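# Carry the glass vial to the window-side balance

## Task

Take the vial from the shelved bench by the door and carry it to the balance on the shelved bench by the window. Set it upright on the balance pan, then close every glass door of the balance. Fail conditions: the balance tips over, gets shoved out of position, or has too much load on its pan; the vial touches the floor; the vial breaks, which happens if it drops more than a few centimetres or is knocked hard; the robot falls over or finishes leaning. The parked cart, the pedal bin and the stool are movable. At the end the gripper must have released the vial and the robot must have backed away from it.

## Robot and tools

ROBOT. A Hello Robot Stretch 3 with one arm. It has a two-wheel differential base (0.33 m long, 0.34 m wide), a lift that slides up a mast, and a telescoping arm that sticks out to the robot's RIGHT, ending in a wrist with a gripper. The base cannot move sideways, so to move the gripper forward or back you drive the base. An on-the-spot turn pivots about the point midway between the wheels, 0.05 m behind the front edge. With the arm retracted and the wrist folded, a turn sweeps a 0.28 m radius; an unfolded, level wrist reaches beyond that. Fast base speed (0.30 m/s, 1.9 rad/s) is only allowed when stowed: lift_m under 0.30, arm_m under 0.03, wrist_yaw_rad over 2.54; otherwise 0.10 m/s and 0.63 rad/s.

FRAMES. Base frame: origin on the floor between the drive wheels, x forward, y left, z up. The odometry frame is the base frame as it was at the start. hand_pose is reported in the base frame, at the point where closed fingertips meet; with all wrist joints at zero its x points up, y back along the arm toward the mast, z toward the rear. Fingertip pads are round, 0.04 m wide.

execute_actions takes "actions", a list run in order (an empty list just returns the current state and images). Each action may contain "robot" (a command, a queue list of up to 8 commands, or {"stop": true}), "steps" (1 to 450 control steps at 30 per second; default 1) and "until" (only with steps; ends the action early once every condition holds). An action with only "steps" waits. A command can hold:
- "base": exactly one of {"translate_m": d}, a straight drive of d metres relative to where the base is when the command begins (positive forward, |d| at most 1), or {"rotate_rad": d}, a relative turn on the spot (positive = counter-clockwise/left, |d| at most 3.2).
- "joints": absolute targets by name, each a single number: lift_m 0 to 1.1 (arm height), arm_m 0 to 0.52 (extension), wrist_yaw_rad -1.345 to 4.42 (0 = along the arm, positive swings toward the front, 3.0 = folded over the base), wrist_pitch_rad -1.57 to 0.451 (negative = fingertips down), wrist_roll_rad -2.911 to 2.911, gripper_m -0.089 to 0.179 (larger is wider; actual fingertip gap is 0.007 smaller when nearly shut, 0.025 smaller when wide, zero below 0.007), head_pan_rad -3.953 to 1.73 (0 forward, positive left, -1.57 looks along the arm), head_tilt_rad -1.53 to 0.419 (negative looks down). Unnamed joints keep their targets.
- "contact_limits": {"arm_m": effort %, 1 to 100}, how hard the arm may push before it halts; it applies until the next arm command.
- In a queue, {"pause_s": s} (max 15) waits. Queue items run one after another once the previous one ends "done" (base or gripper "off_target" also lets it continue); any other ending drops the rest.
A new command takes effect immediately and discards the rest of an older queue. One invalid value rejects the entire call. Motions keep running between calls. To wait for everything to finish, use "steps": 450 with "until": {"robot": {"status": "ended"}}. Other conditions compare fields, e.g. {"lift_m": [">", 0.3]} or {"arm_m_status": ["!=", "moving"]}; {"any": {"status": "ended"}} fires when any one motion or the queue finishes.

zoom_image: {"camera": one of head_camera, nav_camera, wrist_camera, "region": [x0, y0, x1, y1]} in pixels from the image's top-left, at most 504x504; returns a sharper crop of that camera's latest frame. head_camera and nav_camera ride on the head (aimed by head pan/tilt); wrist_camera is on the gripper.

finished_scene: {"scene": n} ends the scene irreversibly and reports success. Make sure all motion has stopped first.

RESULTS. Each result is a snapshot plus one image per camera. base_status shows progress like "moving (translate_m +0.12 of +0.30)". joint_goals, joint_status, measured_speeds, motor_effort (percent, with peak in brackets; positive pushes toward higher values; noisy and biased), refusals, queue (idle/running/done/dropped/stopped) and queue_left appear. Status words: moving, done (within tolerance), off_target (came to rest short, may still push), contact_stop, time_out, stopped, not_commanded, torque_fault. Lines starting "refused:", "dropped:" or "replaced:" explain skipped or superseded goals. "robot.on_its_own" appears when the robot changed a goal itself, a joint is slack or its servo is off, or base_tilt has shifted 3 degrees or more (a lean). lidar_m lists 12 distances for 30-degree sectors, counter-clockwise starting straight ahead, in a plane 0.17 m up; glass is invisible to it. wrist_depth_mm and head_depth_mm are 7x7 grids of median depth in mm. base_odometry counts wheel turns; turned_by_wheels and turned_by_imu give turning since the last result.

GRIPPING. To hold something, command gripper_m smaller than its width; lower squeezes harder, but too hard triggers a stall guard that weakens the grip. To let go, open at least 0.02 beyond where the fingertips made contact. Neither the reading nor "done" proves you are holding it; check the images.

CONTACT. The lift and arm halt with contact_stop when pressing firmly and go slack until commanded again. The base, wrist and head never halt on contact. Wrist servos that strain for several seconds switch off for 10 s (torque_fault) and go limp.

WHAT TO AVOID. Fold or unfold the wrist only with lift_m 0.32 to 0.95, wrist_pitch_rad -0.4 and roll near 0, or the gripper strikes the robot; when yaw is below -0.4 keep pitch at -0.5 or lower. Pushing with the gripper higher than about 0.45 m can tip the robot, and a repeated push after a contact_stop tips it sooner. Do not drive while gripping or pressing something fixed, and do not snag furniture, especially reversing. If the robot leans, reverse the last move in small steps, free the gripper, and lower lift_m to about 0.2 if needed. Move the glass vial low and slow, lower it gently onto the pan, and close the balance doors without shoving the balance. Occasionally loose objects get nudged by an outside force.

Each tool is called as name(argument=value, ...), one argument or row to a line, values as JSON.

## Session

execute_actions(
  actions=[],
)

Scene clock: 0.00 s.
robot.base_odometry: x=+0.000 y=+0.000 heading=+0.000 (m, m, rad; robot's odometry frame)
robot.turned_by_wheels: +0.000 (rad since the last result)
robot.turned_by_imu: +0.000 (rad since the last result)
robot.base_tilt: forward=+0.9 right=+0.7 (deg)
robot.lidar_m: 2.20 1.92 1.65 1.43 1.52 1.64 1.52 1.42 2.17 1.28 1.28 1.49
robot.head_depth_mm: 1693 2462 2977 2976 2977 2904 2272 / 1708 2500 2884 2881 2875 2861 2147 / 1711 2514 2798 2759 2749 2752 2215 / 1670 2531 2724 2728 2668 2653 2189 / 1616 2575 2624 2628 2564 2614 2173 / 1563 2535 2528 2512 2485 2502 2161 / 1634 2435 2466 2441 2422 2417 2135
robot.base_status: not_commanded
robot.joint_positions: lift_m=+0.414 arm_m=-0.002 wrist_yaw_rad=+3.100 wrist_pitch_rad=-0.426 wrist_roll_rad=-0.008 gripper_m=+0.037 head_pan_rad=-0.019 head_tilt_rad=+0.003
robot.joint_goals: lift_m=+0.414 arm_m=-0.002 wrist_yaw_rad=+3.100 wrist_pitch_rad=-0.426 wrist_roll_rad=-0.008 gripper_m=+0.037 head_pan_rad=-0.019 head_tilt_rad=+0.003
robot.joint_status: lift_m=not_commanded arm_m=not_commanded wrist_yaw_rad=not_commanded wrist_pitch_rad=not_commanded wrist_roll_rad=not_commanded gripper_m=not_commanded head_pan_rad=not_commanded head_tilt_rad=not_commanded
robot.measured_speeds: translate_m=+0.000 rotate_rad=+0.000 lift_m=+0.000 arm_m=+0.000 wrist_yaw_rad=+0.000 wrist_pitch_rad=+0.000 wrist_roll_rad=+0.000 head_pan_rad=+0.000 head_tilt_rad=+0.000
robot: refusals=0 queue=idle queue_left=0
robot.motor_effort: left_wheel=+0 right_wheel=+0 lift_m=+32 arm_m=+1 wrist_yaw_rad=+0 wrist_pitch_rad=+4 wrist_roll_rad=+0 gripper_m=+1 head_pan_rad=-1 head_tilt_rad=+1 (%)
robot.hand_pose: x=-0.0120 y=+0.0802 z=+0.4248 quat_wxyz=(+0.164, +0.691, +0.136, +0.691) (m; robot's base frame)
robot.wrist_depth_mm: - - - - - - - / - - - - - - - / - - - - - - - / 868 886 900 906 922 923 947 / 718 722 - 749 743 765 774 / 596 611 607 636 602 634 645 / 527 531 - 555 539 545 550
pictures: head_camera (sideways: a quarter turn clockwise sets it upright), nav_camera (sideways: a quarter turn counterclockwise sets it upright), wrist_camera
camera_calibration (this result's frames):
head_camera: T_world_to_cam=[[0.0299147, -0.0388386, -0.998798, 1.31504], [0.0139977, 0.999163, -0.0384335, 0.0496772], [0.999454, -0.0128312, 0.0304333, -0.087813], [0, 0, 0, 1]] pos_world=[0.0477306, 0.000312057, 1.31804]
nav_camera: T_world_to_cam=[[0.0181341, 0.045461, 0.998802, -1.25716], [0.0384394, -0.998259, 0.0447384, -0.00947208], [0.999096, 0.037582, -0.01985, -0.031215], [0, 0, 0, 1]] pos_world=[0.0543483, 0.0488694, 1.25546]
wrist_camera: T_world_to_cam=[[0.997307, -0.0536101, 0.0500518, -0.0157268], [0.00860792, -0.592159, -0.805775, 0.414052], [0.0728363, 0.804036, -0.590103, 0.353674], [0, 0, 0, 1]] pos_world=[-0.01364, -0.0400246, 0.543124]
Images, in order (width x height): head_camera 896x504, nav_camera 672x504, wrist_camera 644x364.

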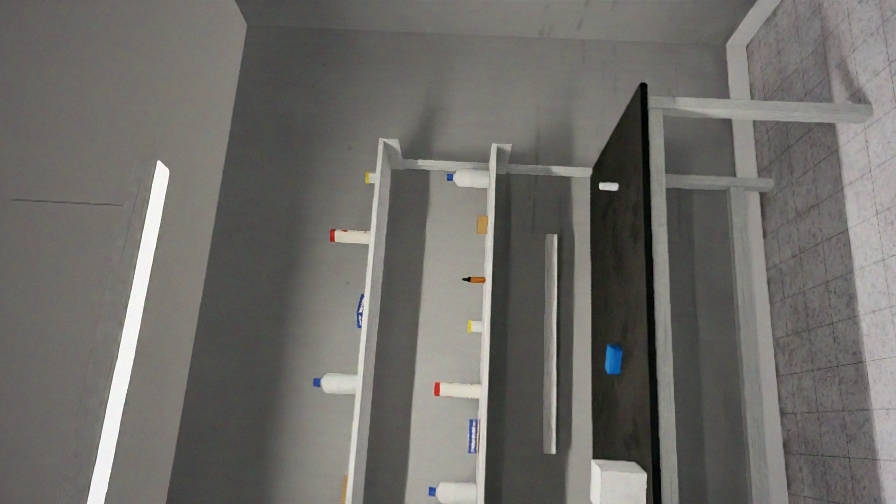

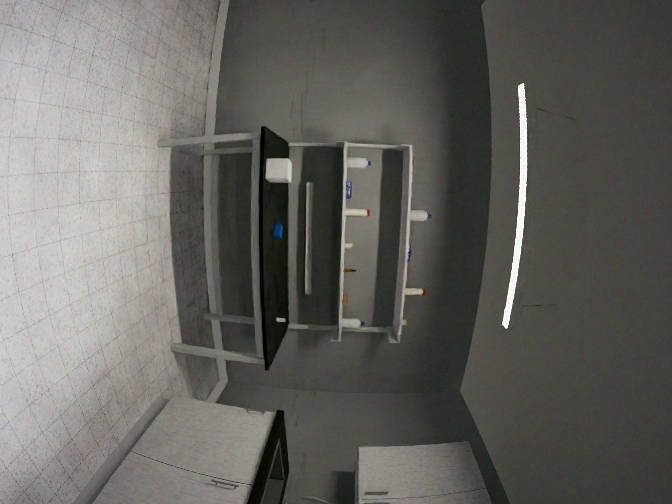

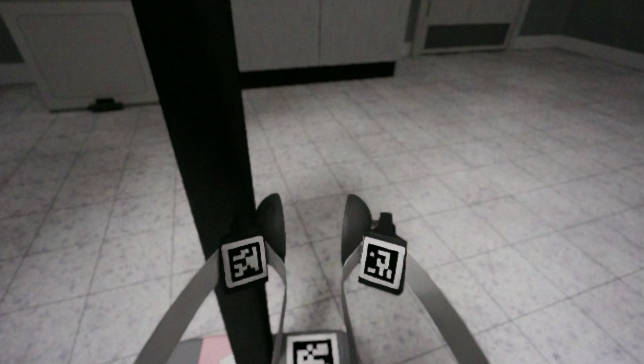

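execute_actions(
  actions=[
    {"robot": {"joints": {"head_pan_rad": -3.14, "head_tilt_rad": -0.2, "lift_m": 0.27}}, "steps": 300, "until": {"robot": {"status": "ended"}}},
  ],
)

Scene clock: 3.33 s.
robot.base_odometry: x=+0.000 y=+0.000 heading=+0.000 (m, m, rad; robot's odometry frame)
robot.turned_by_wheels: +0.000 (rad since the last result)
robot.turned_by_imu: +0.000 (rad since the last result)
robot.base_tilt: forward=+1.1 right=+0.7 (deg)
robot.lidar_m: 2.20 1.93 1.65 1.43 1.52 1.64 1.52 1.42 2.17 1.28 1.27 1.48
robot.head_depth_mm: 2092 2162 2256 2337 1597 2103 1686 / 2037 2084 2161 2216 2378 2277 1688 / 1984 2043 2143 2167 2329 2247 1684 / 1916 2001 2059 2095 2241 2126 1666 / 1872 1954 2018 2031 1679 2020 1645 / 1836 1892 1963 1959 2099 1994 1635 / 1767 1854 1908 1928 2079 2065 1623
robot.base_status: not_commanded
robot.joint_positions: lift_m=+0.270 arm_m=-0.002 wrist_yaw_rad=+3.100 wrist_pitch_rad=-0.426 wrist_roll_rad=-0.008 gripper_m=+0.037 head_pan_rad=-3.133 head_tilt_rad=-0.197
robot.joint_goals: lift_m=+0.270 arm_m=-0.002 wrist_yaw_rad=+3.100 wrist_pitch_rad=-0.426 wrist_roll_rad=-0.008 gripper_m=+0.037 head_pan_rad=-3.140 head_tilt_rad=-0.200
robot.joint_status: lift_m=done arm_m=not_commanded wrist_yaw_rad=not_commanded wrist_pitch_rad=not_commanded wrist_roll_rad=not_commanded gripper_m=not_commanded head_pan_rad=done head_tilt_rad=done
robot.measured_speeds: translate_m=+0.000 rotate_rad=+0.000 lift_m=+0.000 arm_m=+0.000 wrist_yaw_rad=+0.000 wrist_pitch_rad=+0.000 wrist_roll_rad=+0.000 head_pan_rad=+0.000 head_tilt_rad=+0.000
robot: refusals=0 queue=done queue_left=0
robot.motor_effort: left_wheel=+0(0) right_wheel=+0(0) lift_m=+23(30) arm_m=+0(1) wrist_yaw_rad=+0(1) wrist_pitch_rad=+4(4) wrist_roll_rad=+1(0) gripper_m=+0(1) head_pan_rad=-5(42) head_tilt_rad=-1(13) (%)
robot.hand_pose: x=-0.0120 y=+0.0801 z=+0.2811 quat_wxyz=(+0.164, +0.691, +0.136, +0.691) (m; robot's base frame)
robot.wrist_depth_mm: - - - - - - - / - - - - - - - / 810 837 850 863 885 923 915 / 637 654 669 666 683 680 694 / 520 528 - 546 559 557 575 / 445 - - - 456 470 476 / - - - - 403 405 405
pictures: head_camera (sideways: a quarter turn clockwise sets it upright), nav_camera (sideways: a quarter turn counterclockwise sets it upright), wrist_camera
camera_calibration (this result's frames):
head_camera: T_world_to_cam=[[0.168632, 0.0397491, -0.984877, 1.29581], [0.0215027, -0.999097, -0.0366412, 0.0472882], [-0.985444, -0.0149986, -0.169335, 0.184353], [0, 0, 0, 1]] pos_world=[-0.0378638, -0.00149689, 1.30917]
nav_camera: T_world_to_cam=[[-0.215517, -0.047704, 0.975334, -1.22493], [-0.0740994, 0.996725, 0.0323767, 0.00731802], [-0.973685, -0.0652939, -0.218346, 0.239208], [0, 0, 0, 1]] pos_world=[-0.0305376, -0.0501092, 1.24671]
wrist_camera: T_world_to_cam=[[0.997308, -0.0535763, 0.05006, -0.00853733], [0.00858412, -0.592717, -0.805365, 0.298087], [0.0728199, 0.803627, -0.590662, 0.269098], [0, 0, 0, 1]] pos_world=[-0.0136402, -0.0400312, 0.399442]
Images, in order (width x height): head_camera 896x504, nav_camera 672x504, wrist_camera 644x364.

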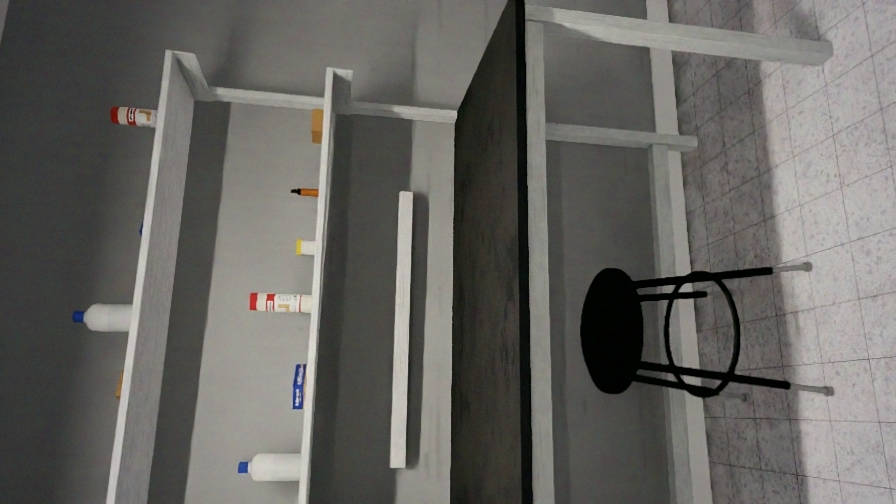

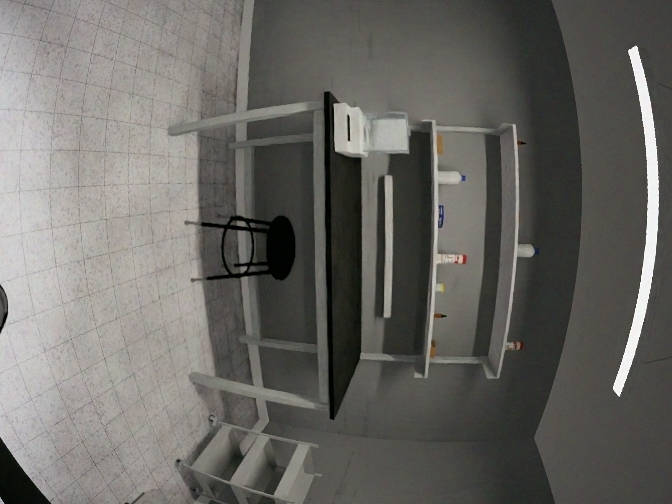

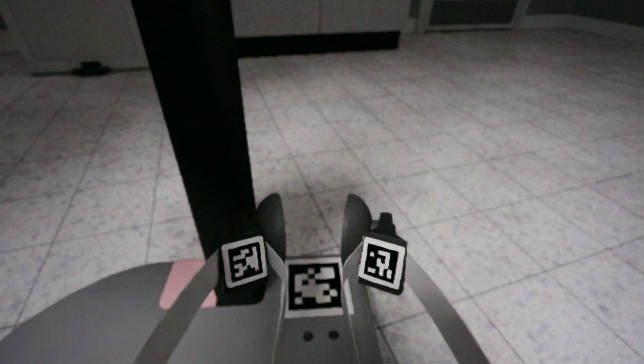

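execute_actions(
  actions=[],
)

Scene clock: 11.93 s.
robot.base_odometry: x=+0.000 y=+0.000 heading=+0.000 (m, m, rad; robot's odometry frame)
robot.turned_by_wheels: +0.000 (rad since the last result)
robot.turned_by_imu: +0.000 (rad since the last result)
robot.base_tilt: forward=+1.0 right=+0.3 (deg)
robot.lidar_m: 2.20 1.93 1.65 1.43 1.53 1.64 1.52 1.42 2.18 1.28 1.28 1.49
robot.head_depth_mm: 2093 2174 2265 2362 1612 2098 1677 / 2042 2083 2175 2229 2391 2291 1693 / 1967 2047 2137 2174 2348 2239 1671 / 1928 1996 2061 2118 2259 2141 1676 / 1869 1945 2005 2048 1677 2015 1634 / 1841 1887 1970 1949 2092 2004 1643 / 1764 1846 1906 1949 2053 2072 1632
robot.base_status: not_commanded
robot.joint_positions: lift_m=+0.270 arm_m=-0.002 wrist_yaw_rad=+3.100 wrist_pitch_rad=-0.426 wrist_roll_rad=-0.008 gripper_m=+0.037 head_pan_rad=-3.133 head_tilt_rad=-0.197
robot.joint_goals: lift_m=+0.270 arm_m=-0.002 wrist_yaw_rad=+3.100 wrist_pitch_rad=-0.426 wrist_roll_rad=-0.008 gripper_m=+0.037 head_pan_rad=-3.140 head_tilt_rad=-0.200
robot.joint_status: lift_m=done arm_m=not_commanded wrist_yaw_rad=not_commanded wrist_pitch_rad=not_commanded wrist_roll_rad=not_commanded gripper_m=not_commanded head_pan_rad=done head_tilt_rad=done
robot.measured_speeds: translate_m=+0.000 rotate_rad=+0.000 lift_m=+0.000 arm_m=+0.000 wrist_yaw_rad=+0.000 wrist_pitch_rad=+0.000 wrist_roll_rad=+0.000 head_pan_rad=+0.000 head_tilt_rad=+0.000
robot: refusals=0 queue=done queue_left=0
robot.motor_effort: left_wheel=+0(0) right_wheel=+0(0) lift_m=+23(23) arm_m=+0(0) wrist_yaw_rad=+1(0) wrist_pitch_rad=+4(4) wrist_roll_rad=+0(0) gripper_m=+0(1) head_pan_rad=-3(4) head_tilt_rad=+0(0) (%)
robot.hand_pose: x=-0.0120 y=+0.0801 z=+0.2811 quat_wxyz=(+0.164, +0.691, +0.136, +0.691) (m; robot's base frame)
robot.wrist_depth_mm: - - - - - - - / - - - - - - - / 826 832 849 867 879 915 911 / 639 638 659 683 680 688 696 / 526 531 - 547 561 558 565 / 452 - - - 453 470 476 / - - - - 400 407 409
pictures: head_camera (sideways: a quarter turn clockwise sets it upright), nav_camera (sideways: a quarter turn counterclockwise sets it upright), wrist_camera
camera_calibration (this result's frames):
head_camera: T_world_to_cam=[[0.168633, 0.039747, -0.984877, 1.29581], [0.0214903, -0.999097, -0.0366412, 0.0472883], [-0.985445, -0.0149864, -0.169335, 0.184353], [0, 0, 0, 1]] pos_world=[-0.0378638, -0.00149634, 1.30917]
nav_camera: T_world_to_cam=[[-0.215518, -0.0477013, 0.975334, -1.22493], [-0.074087, 0.996726, 0.0323767, 0.00731795], [-0.973685, -0.0652818, -0.218346, 0.239208], [0, 0, 0, 1]] pos_world=[-0.0305383, -0.0501088, 1.24671]
wrist_camera: T_world_to_cam=[[0.997308, -0.0535762, 0.0500602, -0.00853738], [0.00858432, -0.592717, -0.805365, 0.298087], [0.07282, 0.803627, -0.590661, 0.269098], [0, 0, 0, 1]] pos_world=[-0.0136402, -0.0400312, 0.399442]
Images, in order (width x height): head_camera 896x504, nav_camera 672x504, wrist_camera 644x364.

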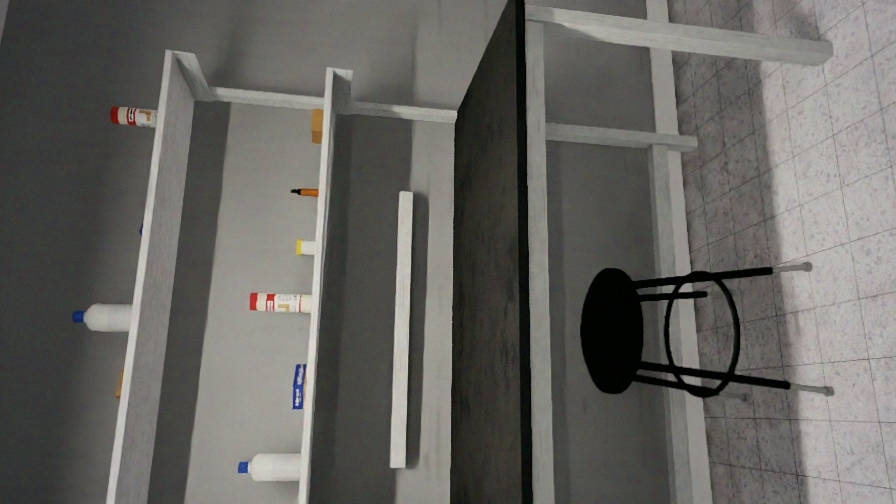

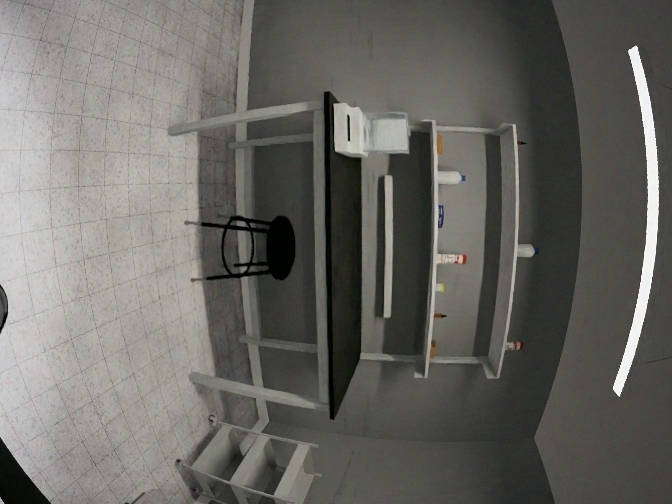

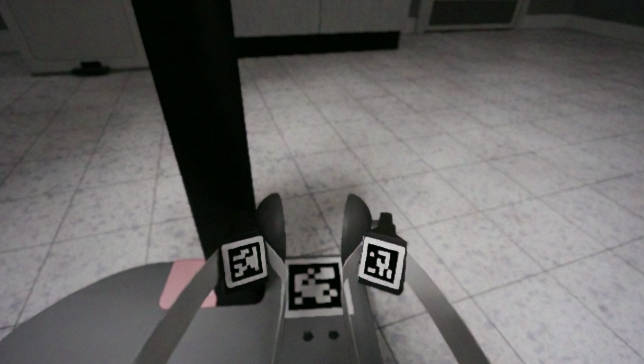

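execute_actions(
  actions=[
    {"robot": {"joints": {"head_pan_rad": -2.65, "head_tilt_rad": -0.2}}, "steps": 100, "until": {"robot": {"status": "ended"}}},
  ],
)

Scene clock: 14.03 s.
robot.base_odometry: x=+0.000 y=+0.000 heading=+0.000 (m, m, rad; robot's odometry frame)
robot.turned_by_wheels: +0.000 (rad since the last result)
robot.turned_by_imu: +0.000 (rad since the last result)
robot.base_tilt: forward=+1.1 right=+0.4 (deg)
robot.lidar_m: 2.21 1.93 1.66 1.43 1.52 1.64 1.52 1.43 2.17 1.28 1.28 1.49
robot.head_depth_mm: 1811 1851 1922 1962 1444 1990 1655 / 1852 1923 1948 2003 1768 2063 1681 / 1894 1963 2009 1973 2143 2167 1676 / 1949 1998 2040 1600 2210 2167 1664 / 2008 2050 2113 2203 2282 1999 1602 / 2030 2114 2203 2263 2343 2180 1640 / 2102 2159 2267 2329 2437 2152 1627
robot.base_status: not_commanded
robot.joint_positions: lift_m=+0.270 arm_m=-0.002 wrist_yaw_rad=+3.100 wrist_pitch_rad=-0.426 wrist_roll_rad=-0.008 gripper_m=+0.037 head_pan_rad=-2.657 head_tilt_rad=-0.197
robot.joint_goals: lift_m=+0.270 arm_m=-0.002 wrist_yaw_rad=+3.100 wrist_pitch_rad=-0.426 wrist_roll_rad=-0.008 gripper_m=+0.037 head_pan_rad=-2.650 head_tilt_rad=-0.200
robot.joint_status: lift_m=done arm_m=not_commanded wrist_yaw_rad=not_commanded wrist_pitch_rad=not_commanded wrist_roll_rad=not_commanded gripper_m=not_commanded head_pan_rad=done head_tilt_rad=done
robot.measured_speeds: translate_m=+0.000 rotate_rad=+0.000 lift_m=+0.000 arm_m=+0.000 wrist_yaw_rad=+0.000 wrist_pitch_rad=+0.000 wrist_roll_rad=+0.000 head_pan_rad=+0.000 head_tilt_rad=+0.000
robot: refusals=0 queue=done queue_left=0
robot.motor_effort: left_wheel=+0(0) right_wheel=+0(0) lift_m=+23(23) arm_m=+0(0) wrist_yaw_rad=+0(0) wrist_pitch_rad=+5(4) wrist_roll_rad=+0(0) gripper_m=+1(0) head_pan_rad=+4(36) head_tilt_rad=+0(2) (%)
robot.hand_pose: x=-0.0120 y=+0.0801 z=+0.2811 quat_wxyz=(+0.164, +0.691, +0.136, +0.691) (m; robot's base frame)
robot.wrist_depth_mm: - - - - - - - / - - - - - - - / 813 818 848 828 869 862 935 / 632 637 661 659 676 686 699 / 523 535 - 551 556 570 564 / 450 - - - 453 476 476 / - - - - 404 404 407
pictures: head_camera (sideways: a quarter turn clockwise sets it upright), nav_camera (sideways: a quarter turn counterclockwise sets it upright), wrist_camera
camera_calibration (this result's frames):
head_camera: T_world_to_cam=[[0.131725, 0.11254, -0.984877, 1.29604], [0.476511, -0.878405, -0.0366412, 0.0445127], [-0.869244, -0.464478, -0.169335, 0.183644], [0, 0, 0, 1]] pos_world=[-0.0323008, -0.0214578, 1.30917]
nav_camera: T_world_to_cam=[[-0.169767, -0.141077, 0.975334, -1.22521], [-0.522186, 0.852217, 0.0323767, 0.0100514], [-0.835764, -0.503809, -0.218346, 0.238367], [0, 0, 0, 1]] pos_world=[-0.0035324, -0.0613227, 1.24671]
wrist_camera: T_world_to_cam=[[0.997308, -0.0535762, 0.0500602, -0.00853739], [0.00858432, -0.592717, -0.805365, 0.298087], [0.07282, 0.803627, -0.590662, 0.269098], [0, 0, 0, 1]] pos_world=[-0.0136402, -0.0400312, 0.399442]
Images, in order (width x height): head_camera 896x504, nav_camera 672x504, wrist_camera 644x364.

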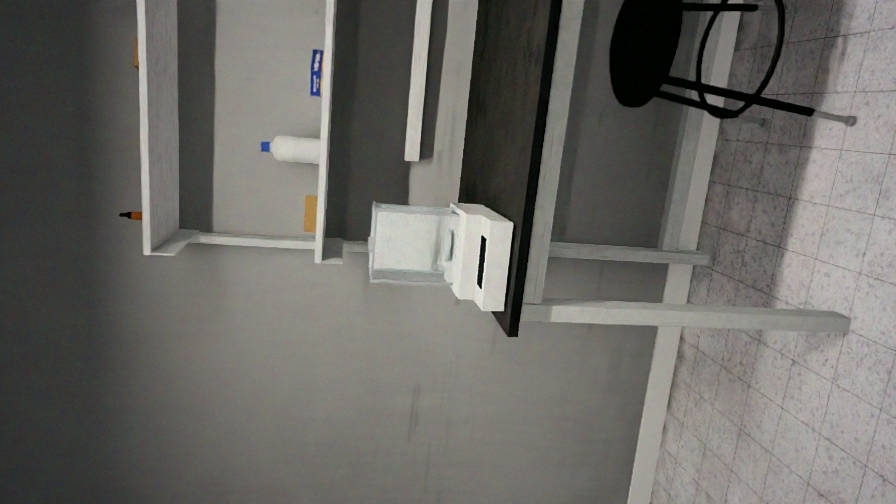

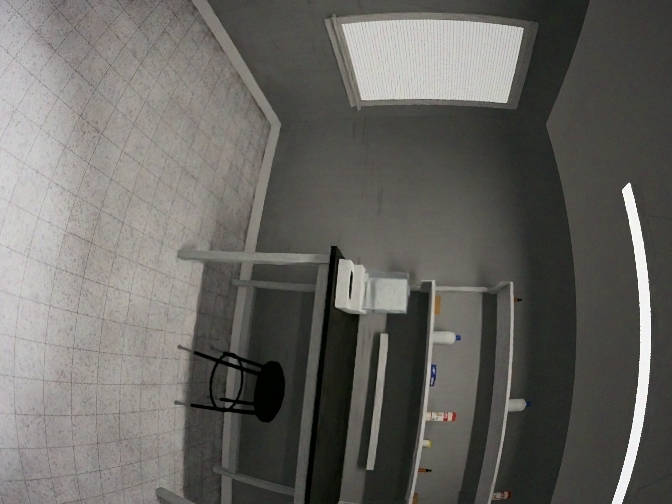

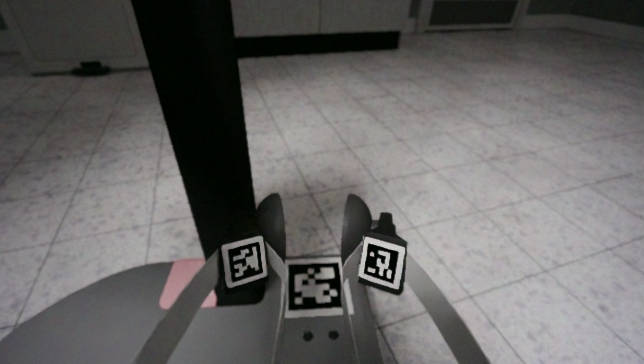

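zoom_image(
  camera="head_camera",
  region=[320, 170, 540, 340],
)

Region (320, 170, 540, 340) of head_camera's 896x504 image, scaled by 2.291, with more detail than that image has; it fills the top 389 rows of this view, and the rest is white.

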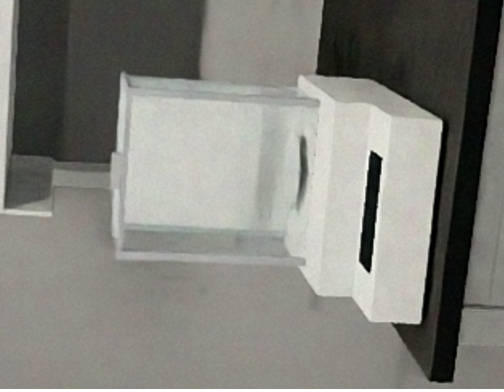

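zoom_image(
  camera="head_camera",
  region=[355, 190, 465, 295],
)

Region (355, 190, 465, 295) of head_camera's 896x504 image, scaled by 4.582, with more detail than that image has; it fills the top 481 rows of this view, and the rest is white.

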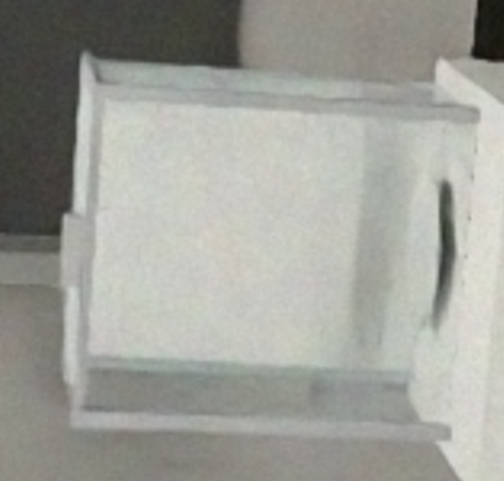

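execute_actions(
  actions=[
    {"robot": [{"base": {"rotate_rad": -0.245}, "joints": {"head_pan_rad": 0.1, "head_tilt_rad": -0.3}}, {"base": {"translate_m": 1.0}}], "steps": 450, "until": {"robot": {"status": "ended"}}},
  ],
)

Scene clock: 57.00 s.
robot.base_odometry: x=+0.970 y=-0.242 heading=-0.245 (m, m, rad; robot's odometry frame)
robot.turned_by_wheels: -0.245 (rad since the last result)
robot.turned_by_imu: -0.245 (rad since the last result)
robot.base_tilt: forward=+1.0 right=+0.8 (deg)
robot.lidar_m: 1.17 1.66 1.29 2.40 1.93 2.00 2.64 2.24 1.10 0.83 0.80 0.84
robot.head_depth_mm: 1848 1899 1925 1962 1974 1918 1437 / 1805 1926 2036 2166 2293 1977 1524 / 1746 1803 1940 2063 1314 1793 1420 / 1619 1727 1813 1931 1295 1940 1506 / 1548 1665 1756 1809 1198 1922 1491 / 1407 1587 1683 1708 1115 1831 1475 / 1441 1536 1606 1662 1107 1794 1466
robot.base_status: done (translate_m +1.0000 of +1.0000)
robot.joint_positions: lift_m=+0.270 arm_m=-0.002 wrist_yaw_rad=+3.100 wrist_pitch_rad=-0.427 wrist_roll_rad=-0.008 gripper_m=+0.037 head_pan_rad=+0.093 head_tilt_rad=-0.297
robot.joint_goals: lift_m=+0.270 arm_m=-0.002 wrist_yaw_rad=+3.100 wrist_pitch_rad=-0.427 wrist_roll_rad=-0.008 gripper_m=+0.037 head_pan_rad=+0.100 head_tilt_rad=-0.300
robot.joint_status: lift_m=done arm_m=not_commanded wrist_yaw_rad=not_commanded wrist_pitch_rad=not_commanded wrist_roll_rad=not_commanded gripper_m=not_commanded head_pan_rad=done head_tilt_rad=done
robot.measured_speeds: translate_m=+0.000 rotate_rad=+0.000 lift_m=+0.000 arm_m=+0.000 wrist_yaw_rad=+0.000 wrist_pitch_rad=+0.000 wrist_roll_rad=+0.000 head_pan_rad=+0.000 head_tilt_rad=+0.000
robot: refusals=0 queue=done queue_left=0
robot.motor_effort: left_wheel=+3(12) right_wheel=-3(5) lift_m=+23(23) arm_m=+0(0) wrist_yaw_rad=+1(1) wrist_pitch_rad=+5(4) wrist_roll_rad=+0(0) gripper_m=+0(0) head_pan_rad=+4(43) head_tilt_rad=-1(6) (%)
robot.hand_pose: x=-0.0120 y=+0.0801 z=+0.2811 quat_wxyz=(+0.164, +0.691, +0.136, +0.691) (m; robot's base frame)
robot.wrist_depth_mm: - - - - - - - / - - - - - - - / 816 848 848 885 893 897 928 / 644 641 669 669 681 693 698 / 522 524 - 542 555 559 555 / 453 - - - 445 467 475 / - - - - 402 404 412
pictures: head_camera (sideways: a quarter turn clockwise sets it upright), nav_camera (sideways: a quarter turn counterclockwise sets it upright), wrist_camera
camera_calibration (this result's frames):
head_camera: T_world_to_cam=[[-0.261633, -0.0628383, -0.96312, 1.26999], [-0.10904, 0.993414, -0.035194, 0.0461957], [0.958988, 0.0958103, -0.266762, 0.299303], [0, 0, 0, 1]] pos_world=[0.0502802, 0.00523604, 1.30462]
nav_camera: T_world_to_cam=[[0.306502, 0.0745986, 0.948942, -1.19363], [0.160566, -0.98669, 0.0257043, 0.0145771], [0.93823, 0.144489, -0.314401, 0.352563], [0, 0, 0, 1]] pos_world=[0.0327239, 0.0524844, 1.24316]
wrist_camera: T_world_to_cam=[[0.997308, -0.0535729, 0.0500609, -0.00853682], [0.00858222, -0.592768, -0.805328, 0.298056], [0.0728182, 0.80359, -0.590713, 0.26911], [0, 0, 0, 1]] pos_world=[-0.0136402, -0.0400329, 0.399427]
Images, in order (width x height): head_camera 896x504, nav_camera 672x504, wrist_camera 644x364.

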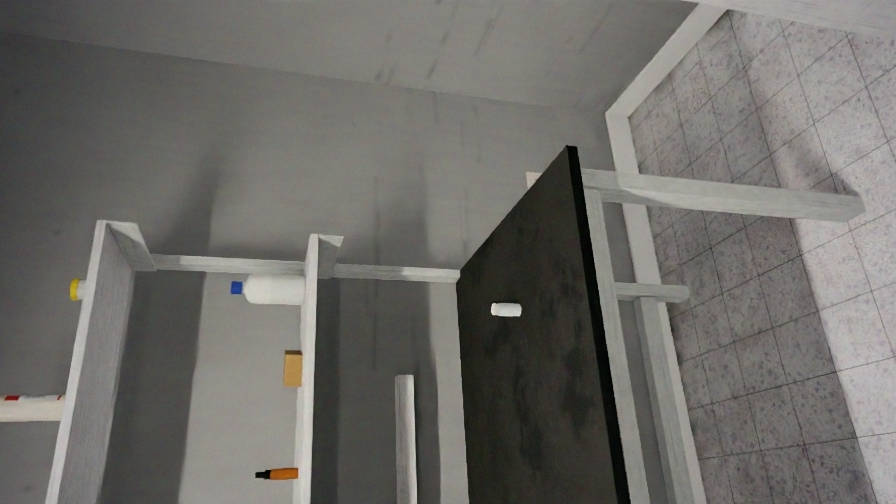

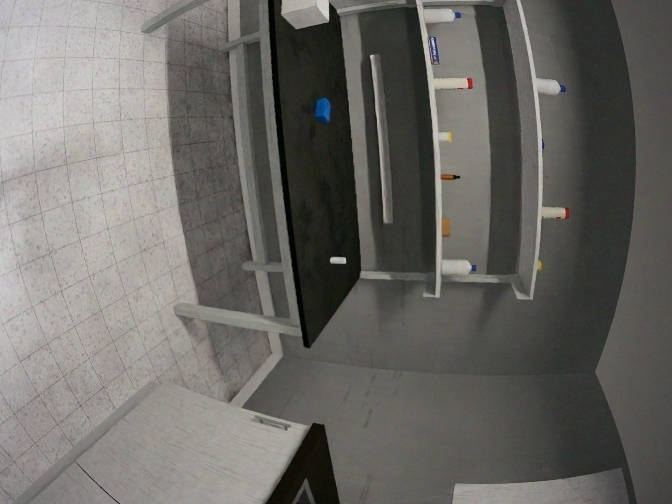

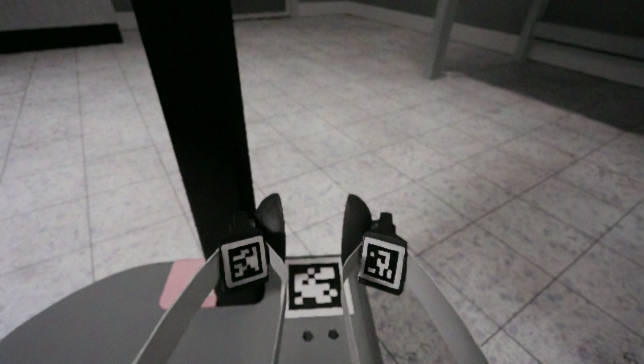

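execute_actions(
  actions=[
    {"robot": [{"base": {"translate_m": 0.81}}, {"base": {"rotate_rad": 2.03}, "joints": {"lift_m": 0.86, "wrist_pitch_rad": -0.4, "head_pan_rad": -1.57, "head_tilt_rad": -0.6}}, {"joints": {"wrist_yaw_rad": 0.0, "gripper_m": 0.1}}, {"joints": {"wrist_pitch_rad": -0.1, "lift_m": 0.72}}], "steps": 450, "until": {"robot": {"status": "ended"}}},
    {"steps": 300, "until": {"robot": {"status": "ended"}}},
  ],
)

Scene clock: 94.40 s.
robot.base_odometry: x=+1.756 y=-0.439 heading=+1.785 (m, m, rad; robot's odometry frame)
robot.turned_by_wheels: +2.030 (rad since the last result)
robot.turned_by_imu: +2.040 (rad since the last result)
robot.base_tilt: forward=+1.0 right=+0.5 (deg)
robot.lidar_m: 1.21 2.39 3.11 2.97 0.61 0.44 0.42 1.06 0.36 0.94 0.97 1.22
robot.head_depth_mm: 819 741 1078 1223 1324 609 510 / 684 967 1049 1008 754 605 506 / 861 967 1077 984 745 602 502 / 837 965 1078 971 715 596 - / 851 962 1039 964 731 589 497 / 847 964 1037 951 724 586 493 / 839 965 1074 938 718 583 490
robot.base_status: done (rotate_rad +2.0298 of +2.0300)
robot.joint_positions: lift_m=+0.720 arm_m=-0.002 wrist_yaw_rad=+0.003 wrist_pitch_rad=-0.122 wrist_roll_rad=-0.008 gripper_m=+0.100 head_pan_rad=-1.563 head_tilt_rad=-0.593
robot.joint_goals: lift_m=+0.720 arm_m=-0.002 wrist_yaw_rad=+0.000 wrist_pitch_rad=-0.100 wrist_roll_rad=-0.008 gripper_m=+0.100 head_pan_rad=-1.570 head_tilt_rad=-0.600
robot.joint_status: lift_m=done arm_m=not_commanded wrist_yaw_rad=done wrist_pitch_rad=done wrist_roll_rad=not_commanded gripper_m=done head_pan_rad=done head_tilt_rad=done
robot.measured_speeds: translate_m=+0.000 rotate_rad=+0.000 lift_m=+0.000 arm_m=+0.000 wrist_yaw_rad=+0.000 wrist_pitch_rad=+0.000 wrist_roll_rad=+0.000 head_pan_rad=+0.000 head_tilt_rad=+0.000
robot: refusals=0 queue=done queue_left=0
robot.motor_effort: left_wheel=-4(11) right_wheel=+3(7) lift_m=+23(41) arm_m=+0(0) wrist_yaw_rad=-2(0) wrist_pitch_rad=+6(8) wrist_roll_rad=+0(0) gripper_m=+2(78) head_pan_rad=-4(44) head_tilt_rad=-3(17) (%)
robot.hand_pose: x=-0.0208 y=-0.3945 z=+0.8039 quat_wxyz=(+0.709, +0.045, -0.702, -0.042) (m; robot's base frame)
robot.wrist_depth_mm: 687 695 696 737 747 767 777 / 730 744 760 792 821 815 833 / 643 662 691 714 816 843 884 / 348 355 363 336 373 419 915 / 238 242 246 247 266 255 273 / 181 180 184 187 179 190 192 / 151 146 148 150 150 151 153
pictures: head_camera (sideways: a quarter turn clockwise sets it upright), nav_camera (sideways: a quarter turn counterclockwise sets it upright), wrist_camera
camera_calibration (this result's frames):
head_camera: T_world_to_cam=[[-0.0424655, 0.535165, -0.843679, 1.1128], [0.999014, 0.0336751, -0.0289233, 0.0312603], [0.0129322, -0.844076, -0.536068, 0.655525], [0, 0, 0, 1]] pos_world=[0.00754885, -0.0432734, 1.29116]
nav_camera: T_world_to_cam=[[0.0503176, -0.574754, 0.816778, -1.01966], [-0.996738, -0.0805664, 0.0047108, 0.0489737], [0.0630973, -0.814351, -0.576933, 0.699516], [0, 0, 0, 1]] pos_world=[0.0559833, -0.0124561, 1.23618]
wrist_camera: T_world_to_cam=[[-0.998744, 0.0236655, 0.0441716, -0.0576417], [-0.0341647, 0.323285, -0.945685, 0.911169], [-0.0366601, -0.946006, -0.32207, 0.0515218], [0, 0, 0, 1]] pos_world=[-0.0245507, -0.244463, 0.880819]
Images, in order (width x height): head_camera 896x504, nav_camera 672x504, wrist_camera 644x364.

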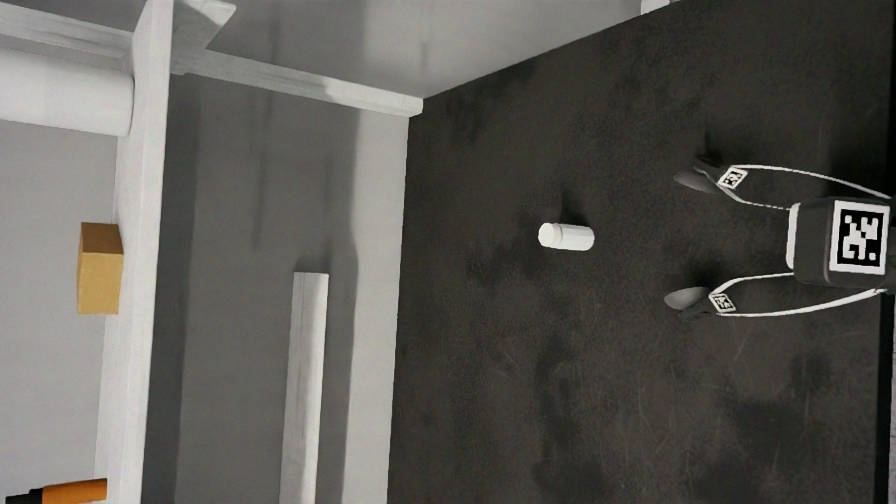

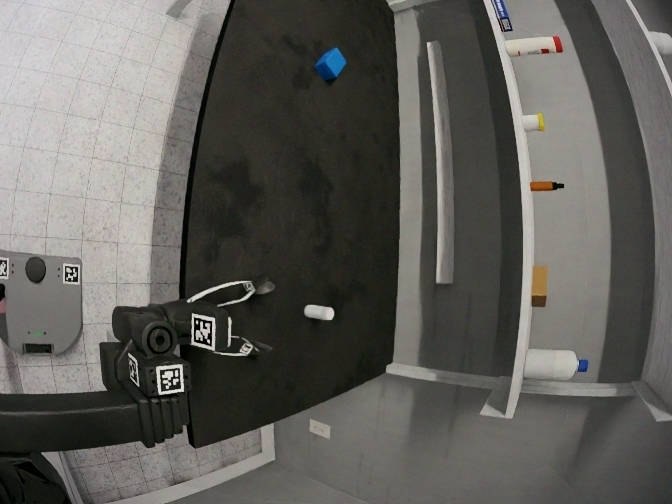

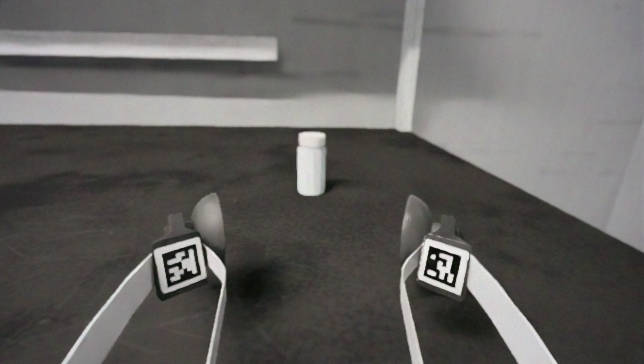

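execute_actions(
  actions=[
    {"robot": [{"joints": {"lift_m": 0.709, "arm_m": 0.10}, "contact_limits": {"arm_m": 12}}, {"joints": {"arm_m": 0.172}, "contact_limits": {"arm_m": 12}}], "steps": 300, "until": {"robot": {"status": "ended"}}},
  ],
)

Scene clock: 101.00 s.
robot.base_odometry: x=+1.756 y=-0.439 heading=+1.785 (m, m, rad; robot's odometry frame)
robot.turned_by_wheels: +0.000 (rad since the last result)
robot.turned_by_imu: +0.000 (rad since the last result)
robot.base_tilt: forward=+1.1 right=+0.6 (deg)
robot.lidar_m: 1.21 2.38 3.10 2.98 0.61 0.44 0.42 1.06 0.36 0.94 0.97 1.22
robot.head_depth_mm: 817 740 1079 1228 1329 609 522 / 685 966 1054 1000 751 643 - / 862 962 1081 992 761 - 481 / 838 964 1073 975 751 - 489 / 851 962 1042 965 730 592 496 / 852 963 1035 952 723 585 493 / 838 967 1074 939 718 583 489
robot.base_status: done (rotate_rad +2.0298 of +2.0300)
robot.joint_positions: lift_m=+0.709 arm_m=+0.172 wrist_yaw_rad=+0.002 wrist_pitch_rad=-0.122 wrist_roll_rad=-0.008 gripper_m=+0.100 head_pan_rad=-1.563 head_tilt_rad=-0.593
robot.joint_goals: lift_m=+0.709 arm_m=+0.172 wrist_yaw_rad=+0.000 wrist_pitch_rad=-0.100 wrist_roll_rad=-0.008 gripper_m=+0.100 head_pan_rad=-1.570 head_tilt_rad=-0.600
robot.joint_status: lift_m=done arm_m=done wrist_yaw_rad=done wrist_pitch_rad=done wrist_roll_rad=not_commanded gripper_m=done head_pan_rad=done head_tilt_rad=done
robot.measured_speeds: translate_m=+0.000 rotate_rad=+0.000 lift_m=+0.000 arm_m=+0.000 wrist_yaw_rad=+0.000 wrist_pitch_rad=+0.000 wrist_roll_rad=+0.000 head_pan_rad=+0.000 head_tilt_rad=+0.000
robot: refusals=0 queue=done queue_left=0
robot.motor_effort: left_wheel=-4(4) right_wheel=+3(3) lift_m=+23(22) arm_m=+6(6) wrist_yaw_rad=-2(1) wrist_pitch_rad=+7(6) wrist_roll_rad=+0(0) gripper_m=+0(0) head_pan_rad=-4(5) head_tilt_rad=-2(2) (%)
robot.contact_limits: arm_m 12 (drawing in: default 27, maximum 45; extending or still: default 38, maximum 63)
robot.hand_pose: x=-0.0210 y=-0.5680 z=+0.7930 quat_wxyz=(+0.709, +0.044, -0.703, -0.042) (m; robot's base frame)
robot.wrist_depth_mm: 484 489 509 595 584 626 629 / 579 587 595 625 629 641 655 / 591 603 630 621 560 669 694 / 315 319 326 278 341 345 727 / 213 218 223 156 239 230 231 / 163 163 168 161 162 172 174 / 136 133 134 135 137 136 138
pictures: head_camera (sideways: a quarter turn clockwise sets it upright), nav_camera (sideways: a quarter turn counterclockwise sets it upright), wrist_camera
camera_calibration (this result's frames):
head_camera: T_world_to_cam=[[-0.0424428, 0.535167, -0.843679, 1.1128], [0.999016, 0.0336327, -0.0289233, 0.0312603], [0.0128964, -0.844076, -0.536068, 0.655525], [0, 0, 0, 1]] pos_world=[0.00754701, -0.0432734, 1.29116]
nav_camera: T_world_to_cam=[[0.0502932, -0.574756, 0.816778, -1.01966], [-0.996742, -0.0805241, 0.0047108, 0.0489738], [0.0630628, -0.814354, -0.576933, 0.699516], [0, 0, 0, 1]] pos_world=[0.0559828, -0.0124582, 1.23618]
wrist_camera: T_world_to_cam=[[-0.998726, 0.0244259, 0.0441609, -0.0528002], [-0.0339235, 0.322926, -0.945816, 0.956853], [-0.0373631, -0.946109, -0.321686, -0.116505], [0, 0, 0, 1]] pos_world=[-0.0246261, -0.417929, 0.869861]
Images, in order (width x height): head_camera 896x504, nav_camera 672x504, wrist_camera 644x364.

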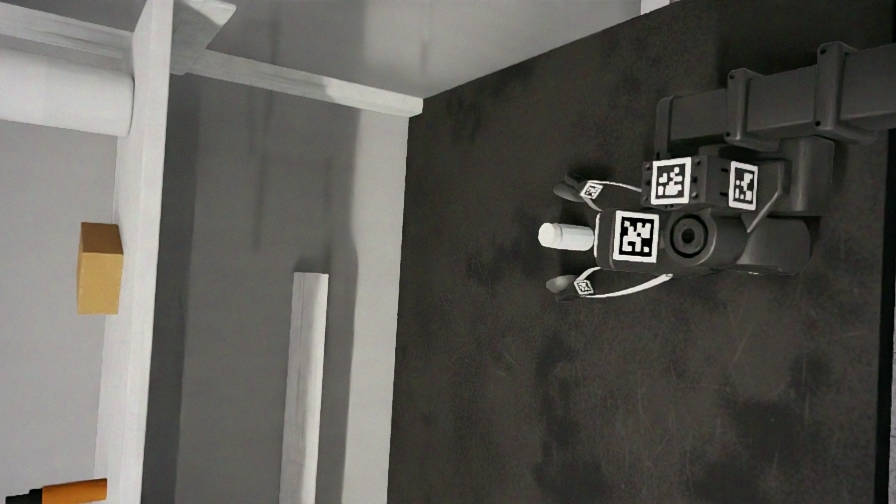

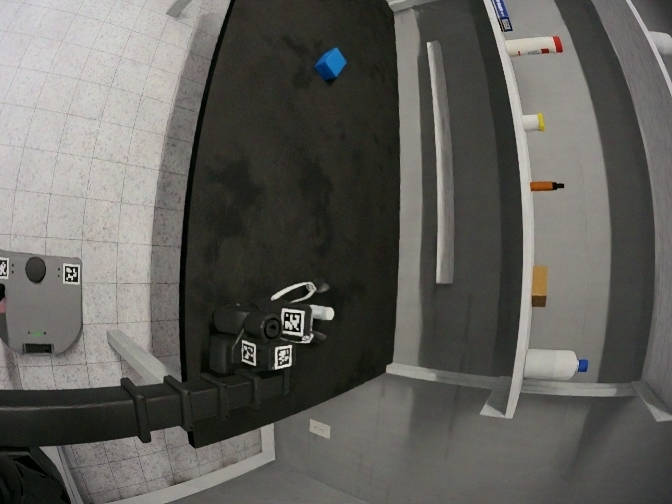

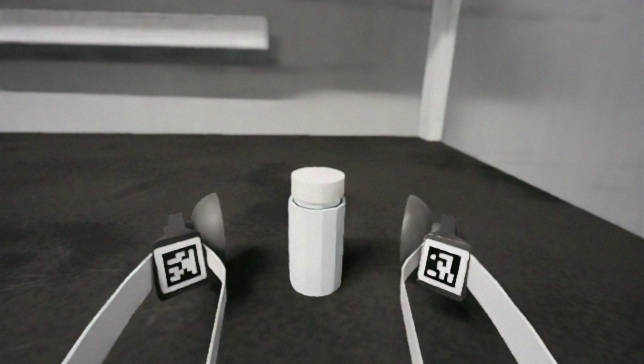

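execute_actions(
  actions=[
    {"robot": [{"joints": {"arm_m": 0.178}, "contact_limits": {"arm_m": 12}}, {"joints": {"gripper_m": 0.012}}, {"joints": {"gripper_m": -0.005}}, {"pause_s": 0.3}, {"joints": {"lift_m": 0.76}}], "steps": 300, "until": {"robot": {"status": "ended"}}},
  ],
)

Scene clock: 106.40 s.
robot.base_odometry: x=+1.756 y=-0.439 heading=+1.785 (m, m, rad; robot's odometry frame)
robot.turned_by_wheels: +0.000 (rad since the last result)
robot.turned_by_imu: +0.000 (rad since the last result)
robot.base_tilt: forward=+0.9 right=+0.6 (deg)
robot.lidar_m: 1.20 2.39 3.11 2.98 0.61 0.44 0.42 1.06 0.36 0.94 0.97 1.22
robot.head_depth_mm: 817 742 1076 1221 1329 611 522 / 686 967 1053 1002 778 - 493 / 858 967 1076 985 785 - 497 / 840 964 1076 976 699 - 499 / 849 966 1040 964 729 590 497 / 850 960 1040 952 725 585 494 / 840 958 1078 938 718 584 491
robot.base_status: done (rotate_rad +2.0298 of +2.0300)
robot.joint_positions: lift_m=+0.760 arm_m=+0.178 wrist_yaw_rad=+0.002 wrist_pitch_rad=-0.122 wrist_roll_rad=-0.008 gripper_m=-0.004 head_pan_rad=-1.563 head_tilt_rad=-0.593
robot.joint_goals: lift_m=+0.760 arm_m=+0.178 wrist_yaw_rad=+0.000 wrist_pitch_rad=-0.100 wrist_roll_rad=-0.008 gripper_m=-0.005 head_pan_rad=-1.570 head_tilt_rad=-0.600
robot.joint_status: lift_m=done arm_m=done wrist_yaw_rad=done wrist_pitch_rad=done wrist_roll_rad=not_commanded gripper_m=done head_pan_rad=done head_tilt_rad=done
robot.measured_speeds: translate_m=+0.000 rotate_rad=+0.000 lift_m=+0.000 arm_m=+0.000 wrist_yaw_rad=+0.000 wrist_pitch_rad=+0.000 wrist_roll_rad=+0.000 head_pan_rad=+0.000 head_tilt_rad=+0.000
robot: refusals=0 queue=done queue_left=0
robot.motor_effort: left_wheel=-4(4) right_wheel=+3(3) lift_m=+40(44) arm_m=+6(3) wrist_yaw_rad=-1(1) wrist_pitch_rad=+6(6) wrist_roll_rad=+0(0) gripper_m=-12(82) head_pan_rad=-4(4) head_tilt_rad=-2(2) (%)
robot.contact_limits: arm_m 12 (drawing in: default 27, maximum 45; extending or still: default 38, maximum 63)
robot.hand_pose: x=-0.0210 y=-0.5740 z=+0.8433 quat_wxyz=(+0.709, +0.044, -0.703, -0.042) (m; robot's base frame)
robot.wrist_depth_mm: 540 546 561 574 585 600 613 / 565 593 597 594 619 652 637 / 597 617 623 652 653 685 676 / 459 468 476 442 486 715 745 / 313 321 331 143 336 334 774 / 238 240 233 158 244 251 266 / 192 194 195 198 199 201 202
pictures: head_camera (sideways: a quarter turn clockwise sets it upright), nav_camera (sideways: a quarter turn counterclockwise sets it upright), wrist_camera
camera_calibration (this result's frames):
head_camera: T_world_to_cam=[[-0.0424428, 0.535167, -0.843679, 1.1128], [0.999016, 0.0336327, -0.0289232, 0.0312603], [0.0128964, -0.844076, -0.536068, 0.655525], [0, 0, 0, 1]] pos_world=[0.00754701, -0.0432734, 1.29116]
nav_camera: T_world_to_cam=[[0.0502932, -0.574756, 0.816778, -1.01966], [-0.996742, -0.0805241, 0.0047108, 0.0489738], [0.0630628, -0.814354, -0.576933, 0.699517], [0, 0, 0, 1]] pos_world=[0.0559828, -0.0124582, 1.23618]
wrist_camera: T_world_to_cam=[[-0.998726, 0.0244247, 0.044161, -0.0548781], [-0.0339241, 0.322926, -0.945816, 1.00642], [-0.037362, -0.946109, -0.321686, -0.105984], [0, 0, 0, 1]] pos_world=[-0.0246259, -0.423933, 0.920222]
Images, in order (width x height): head_camera 896x504, nav_camera 672x504, wrist_camera 644x364.

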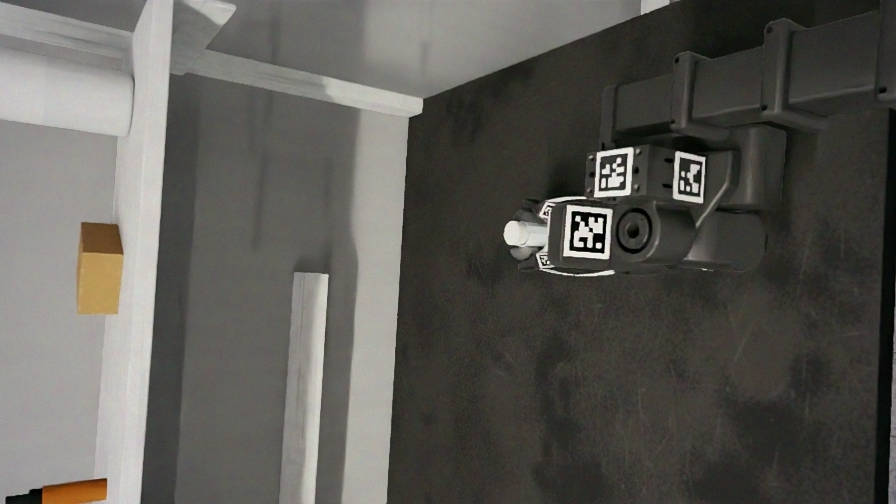

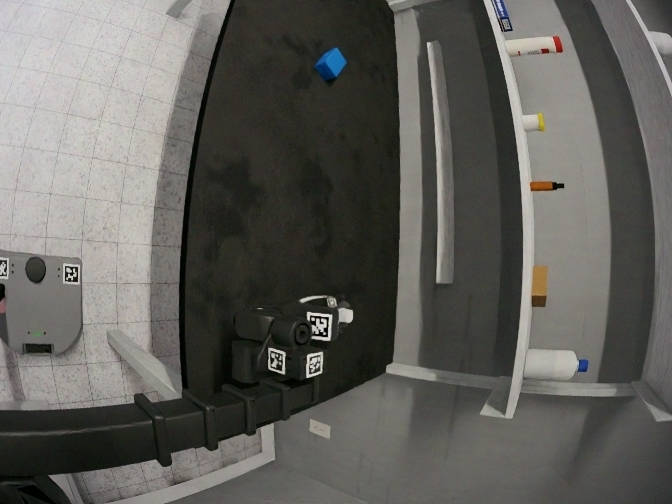

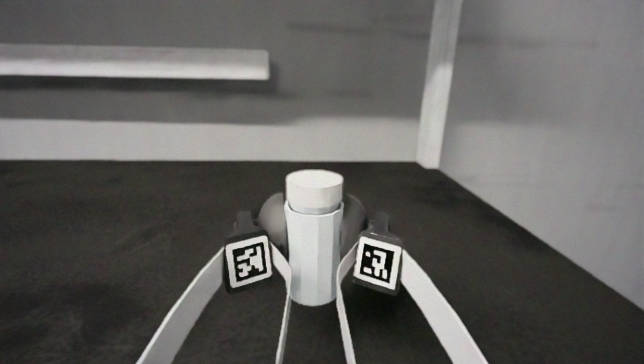

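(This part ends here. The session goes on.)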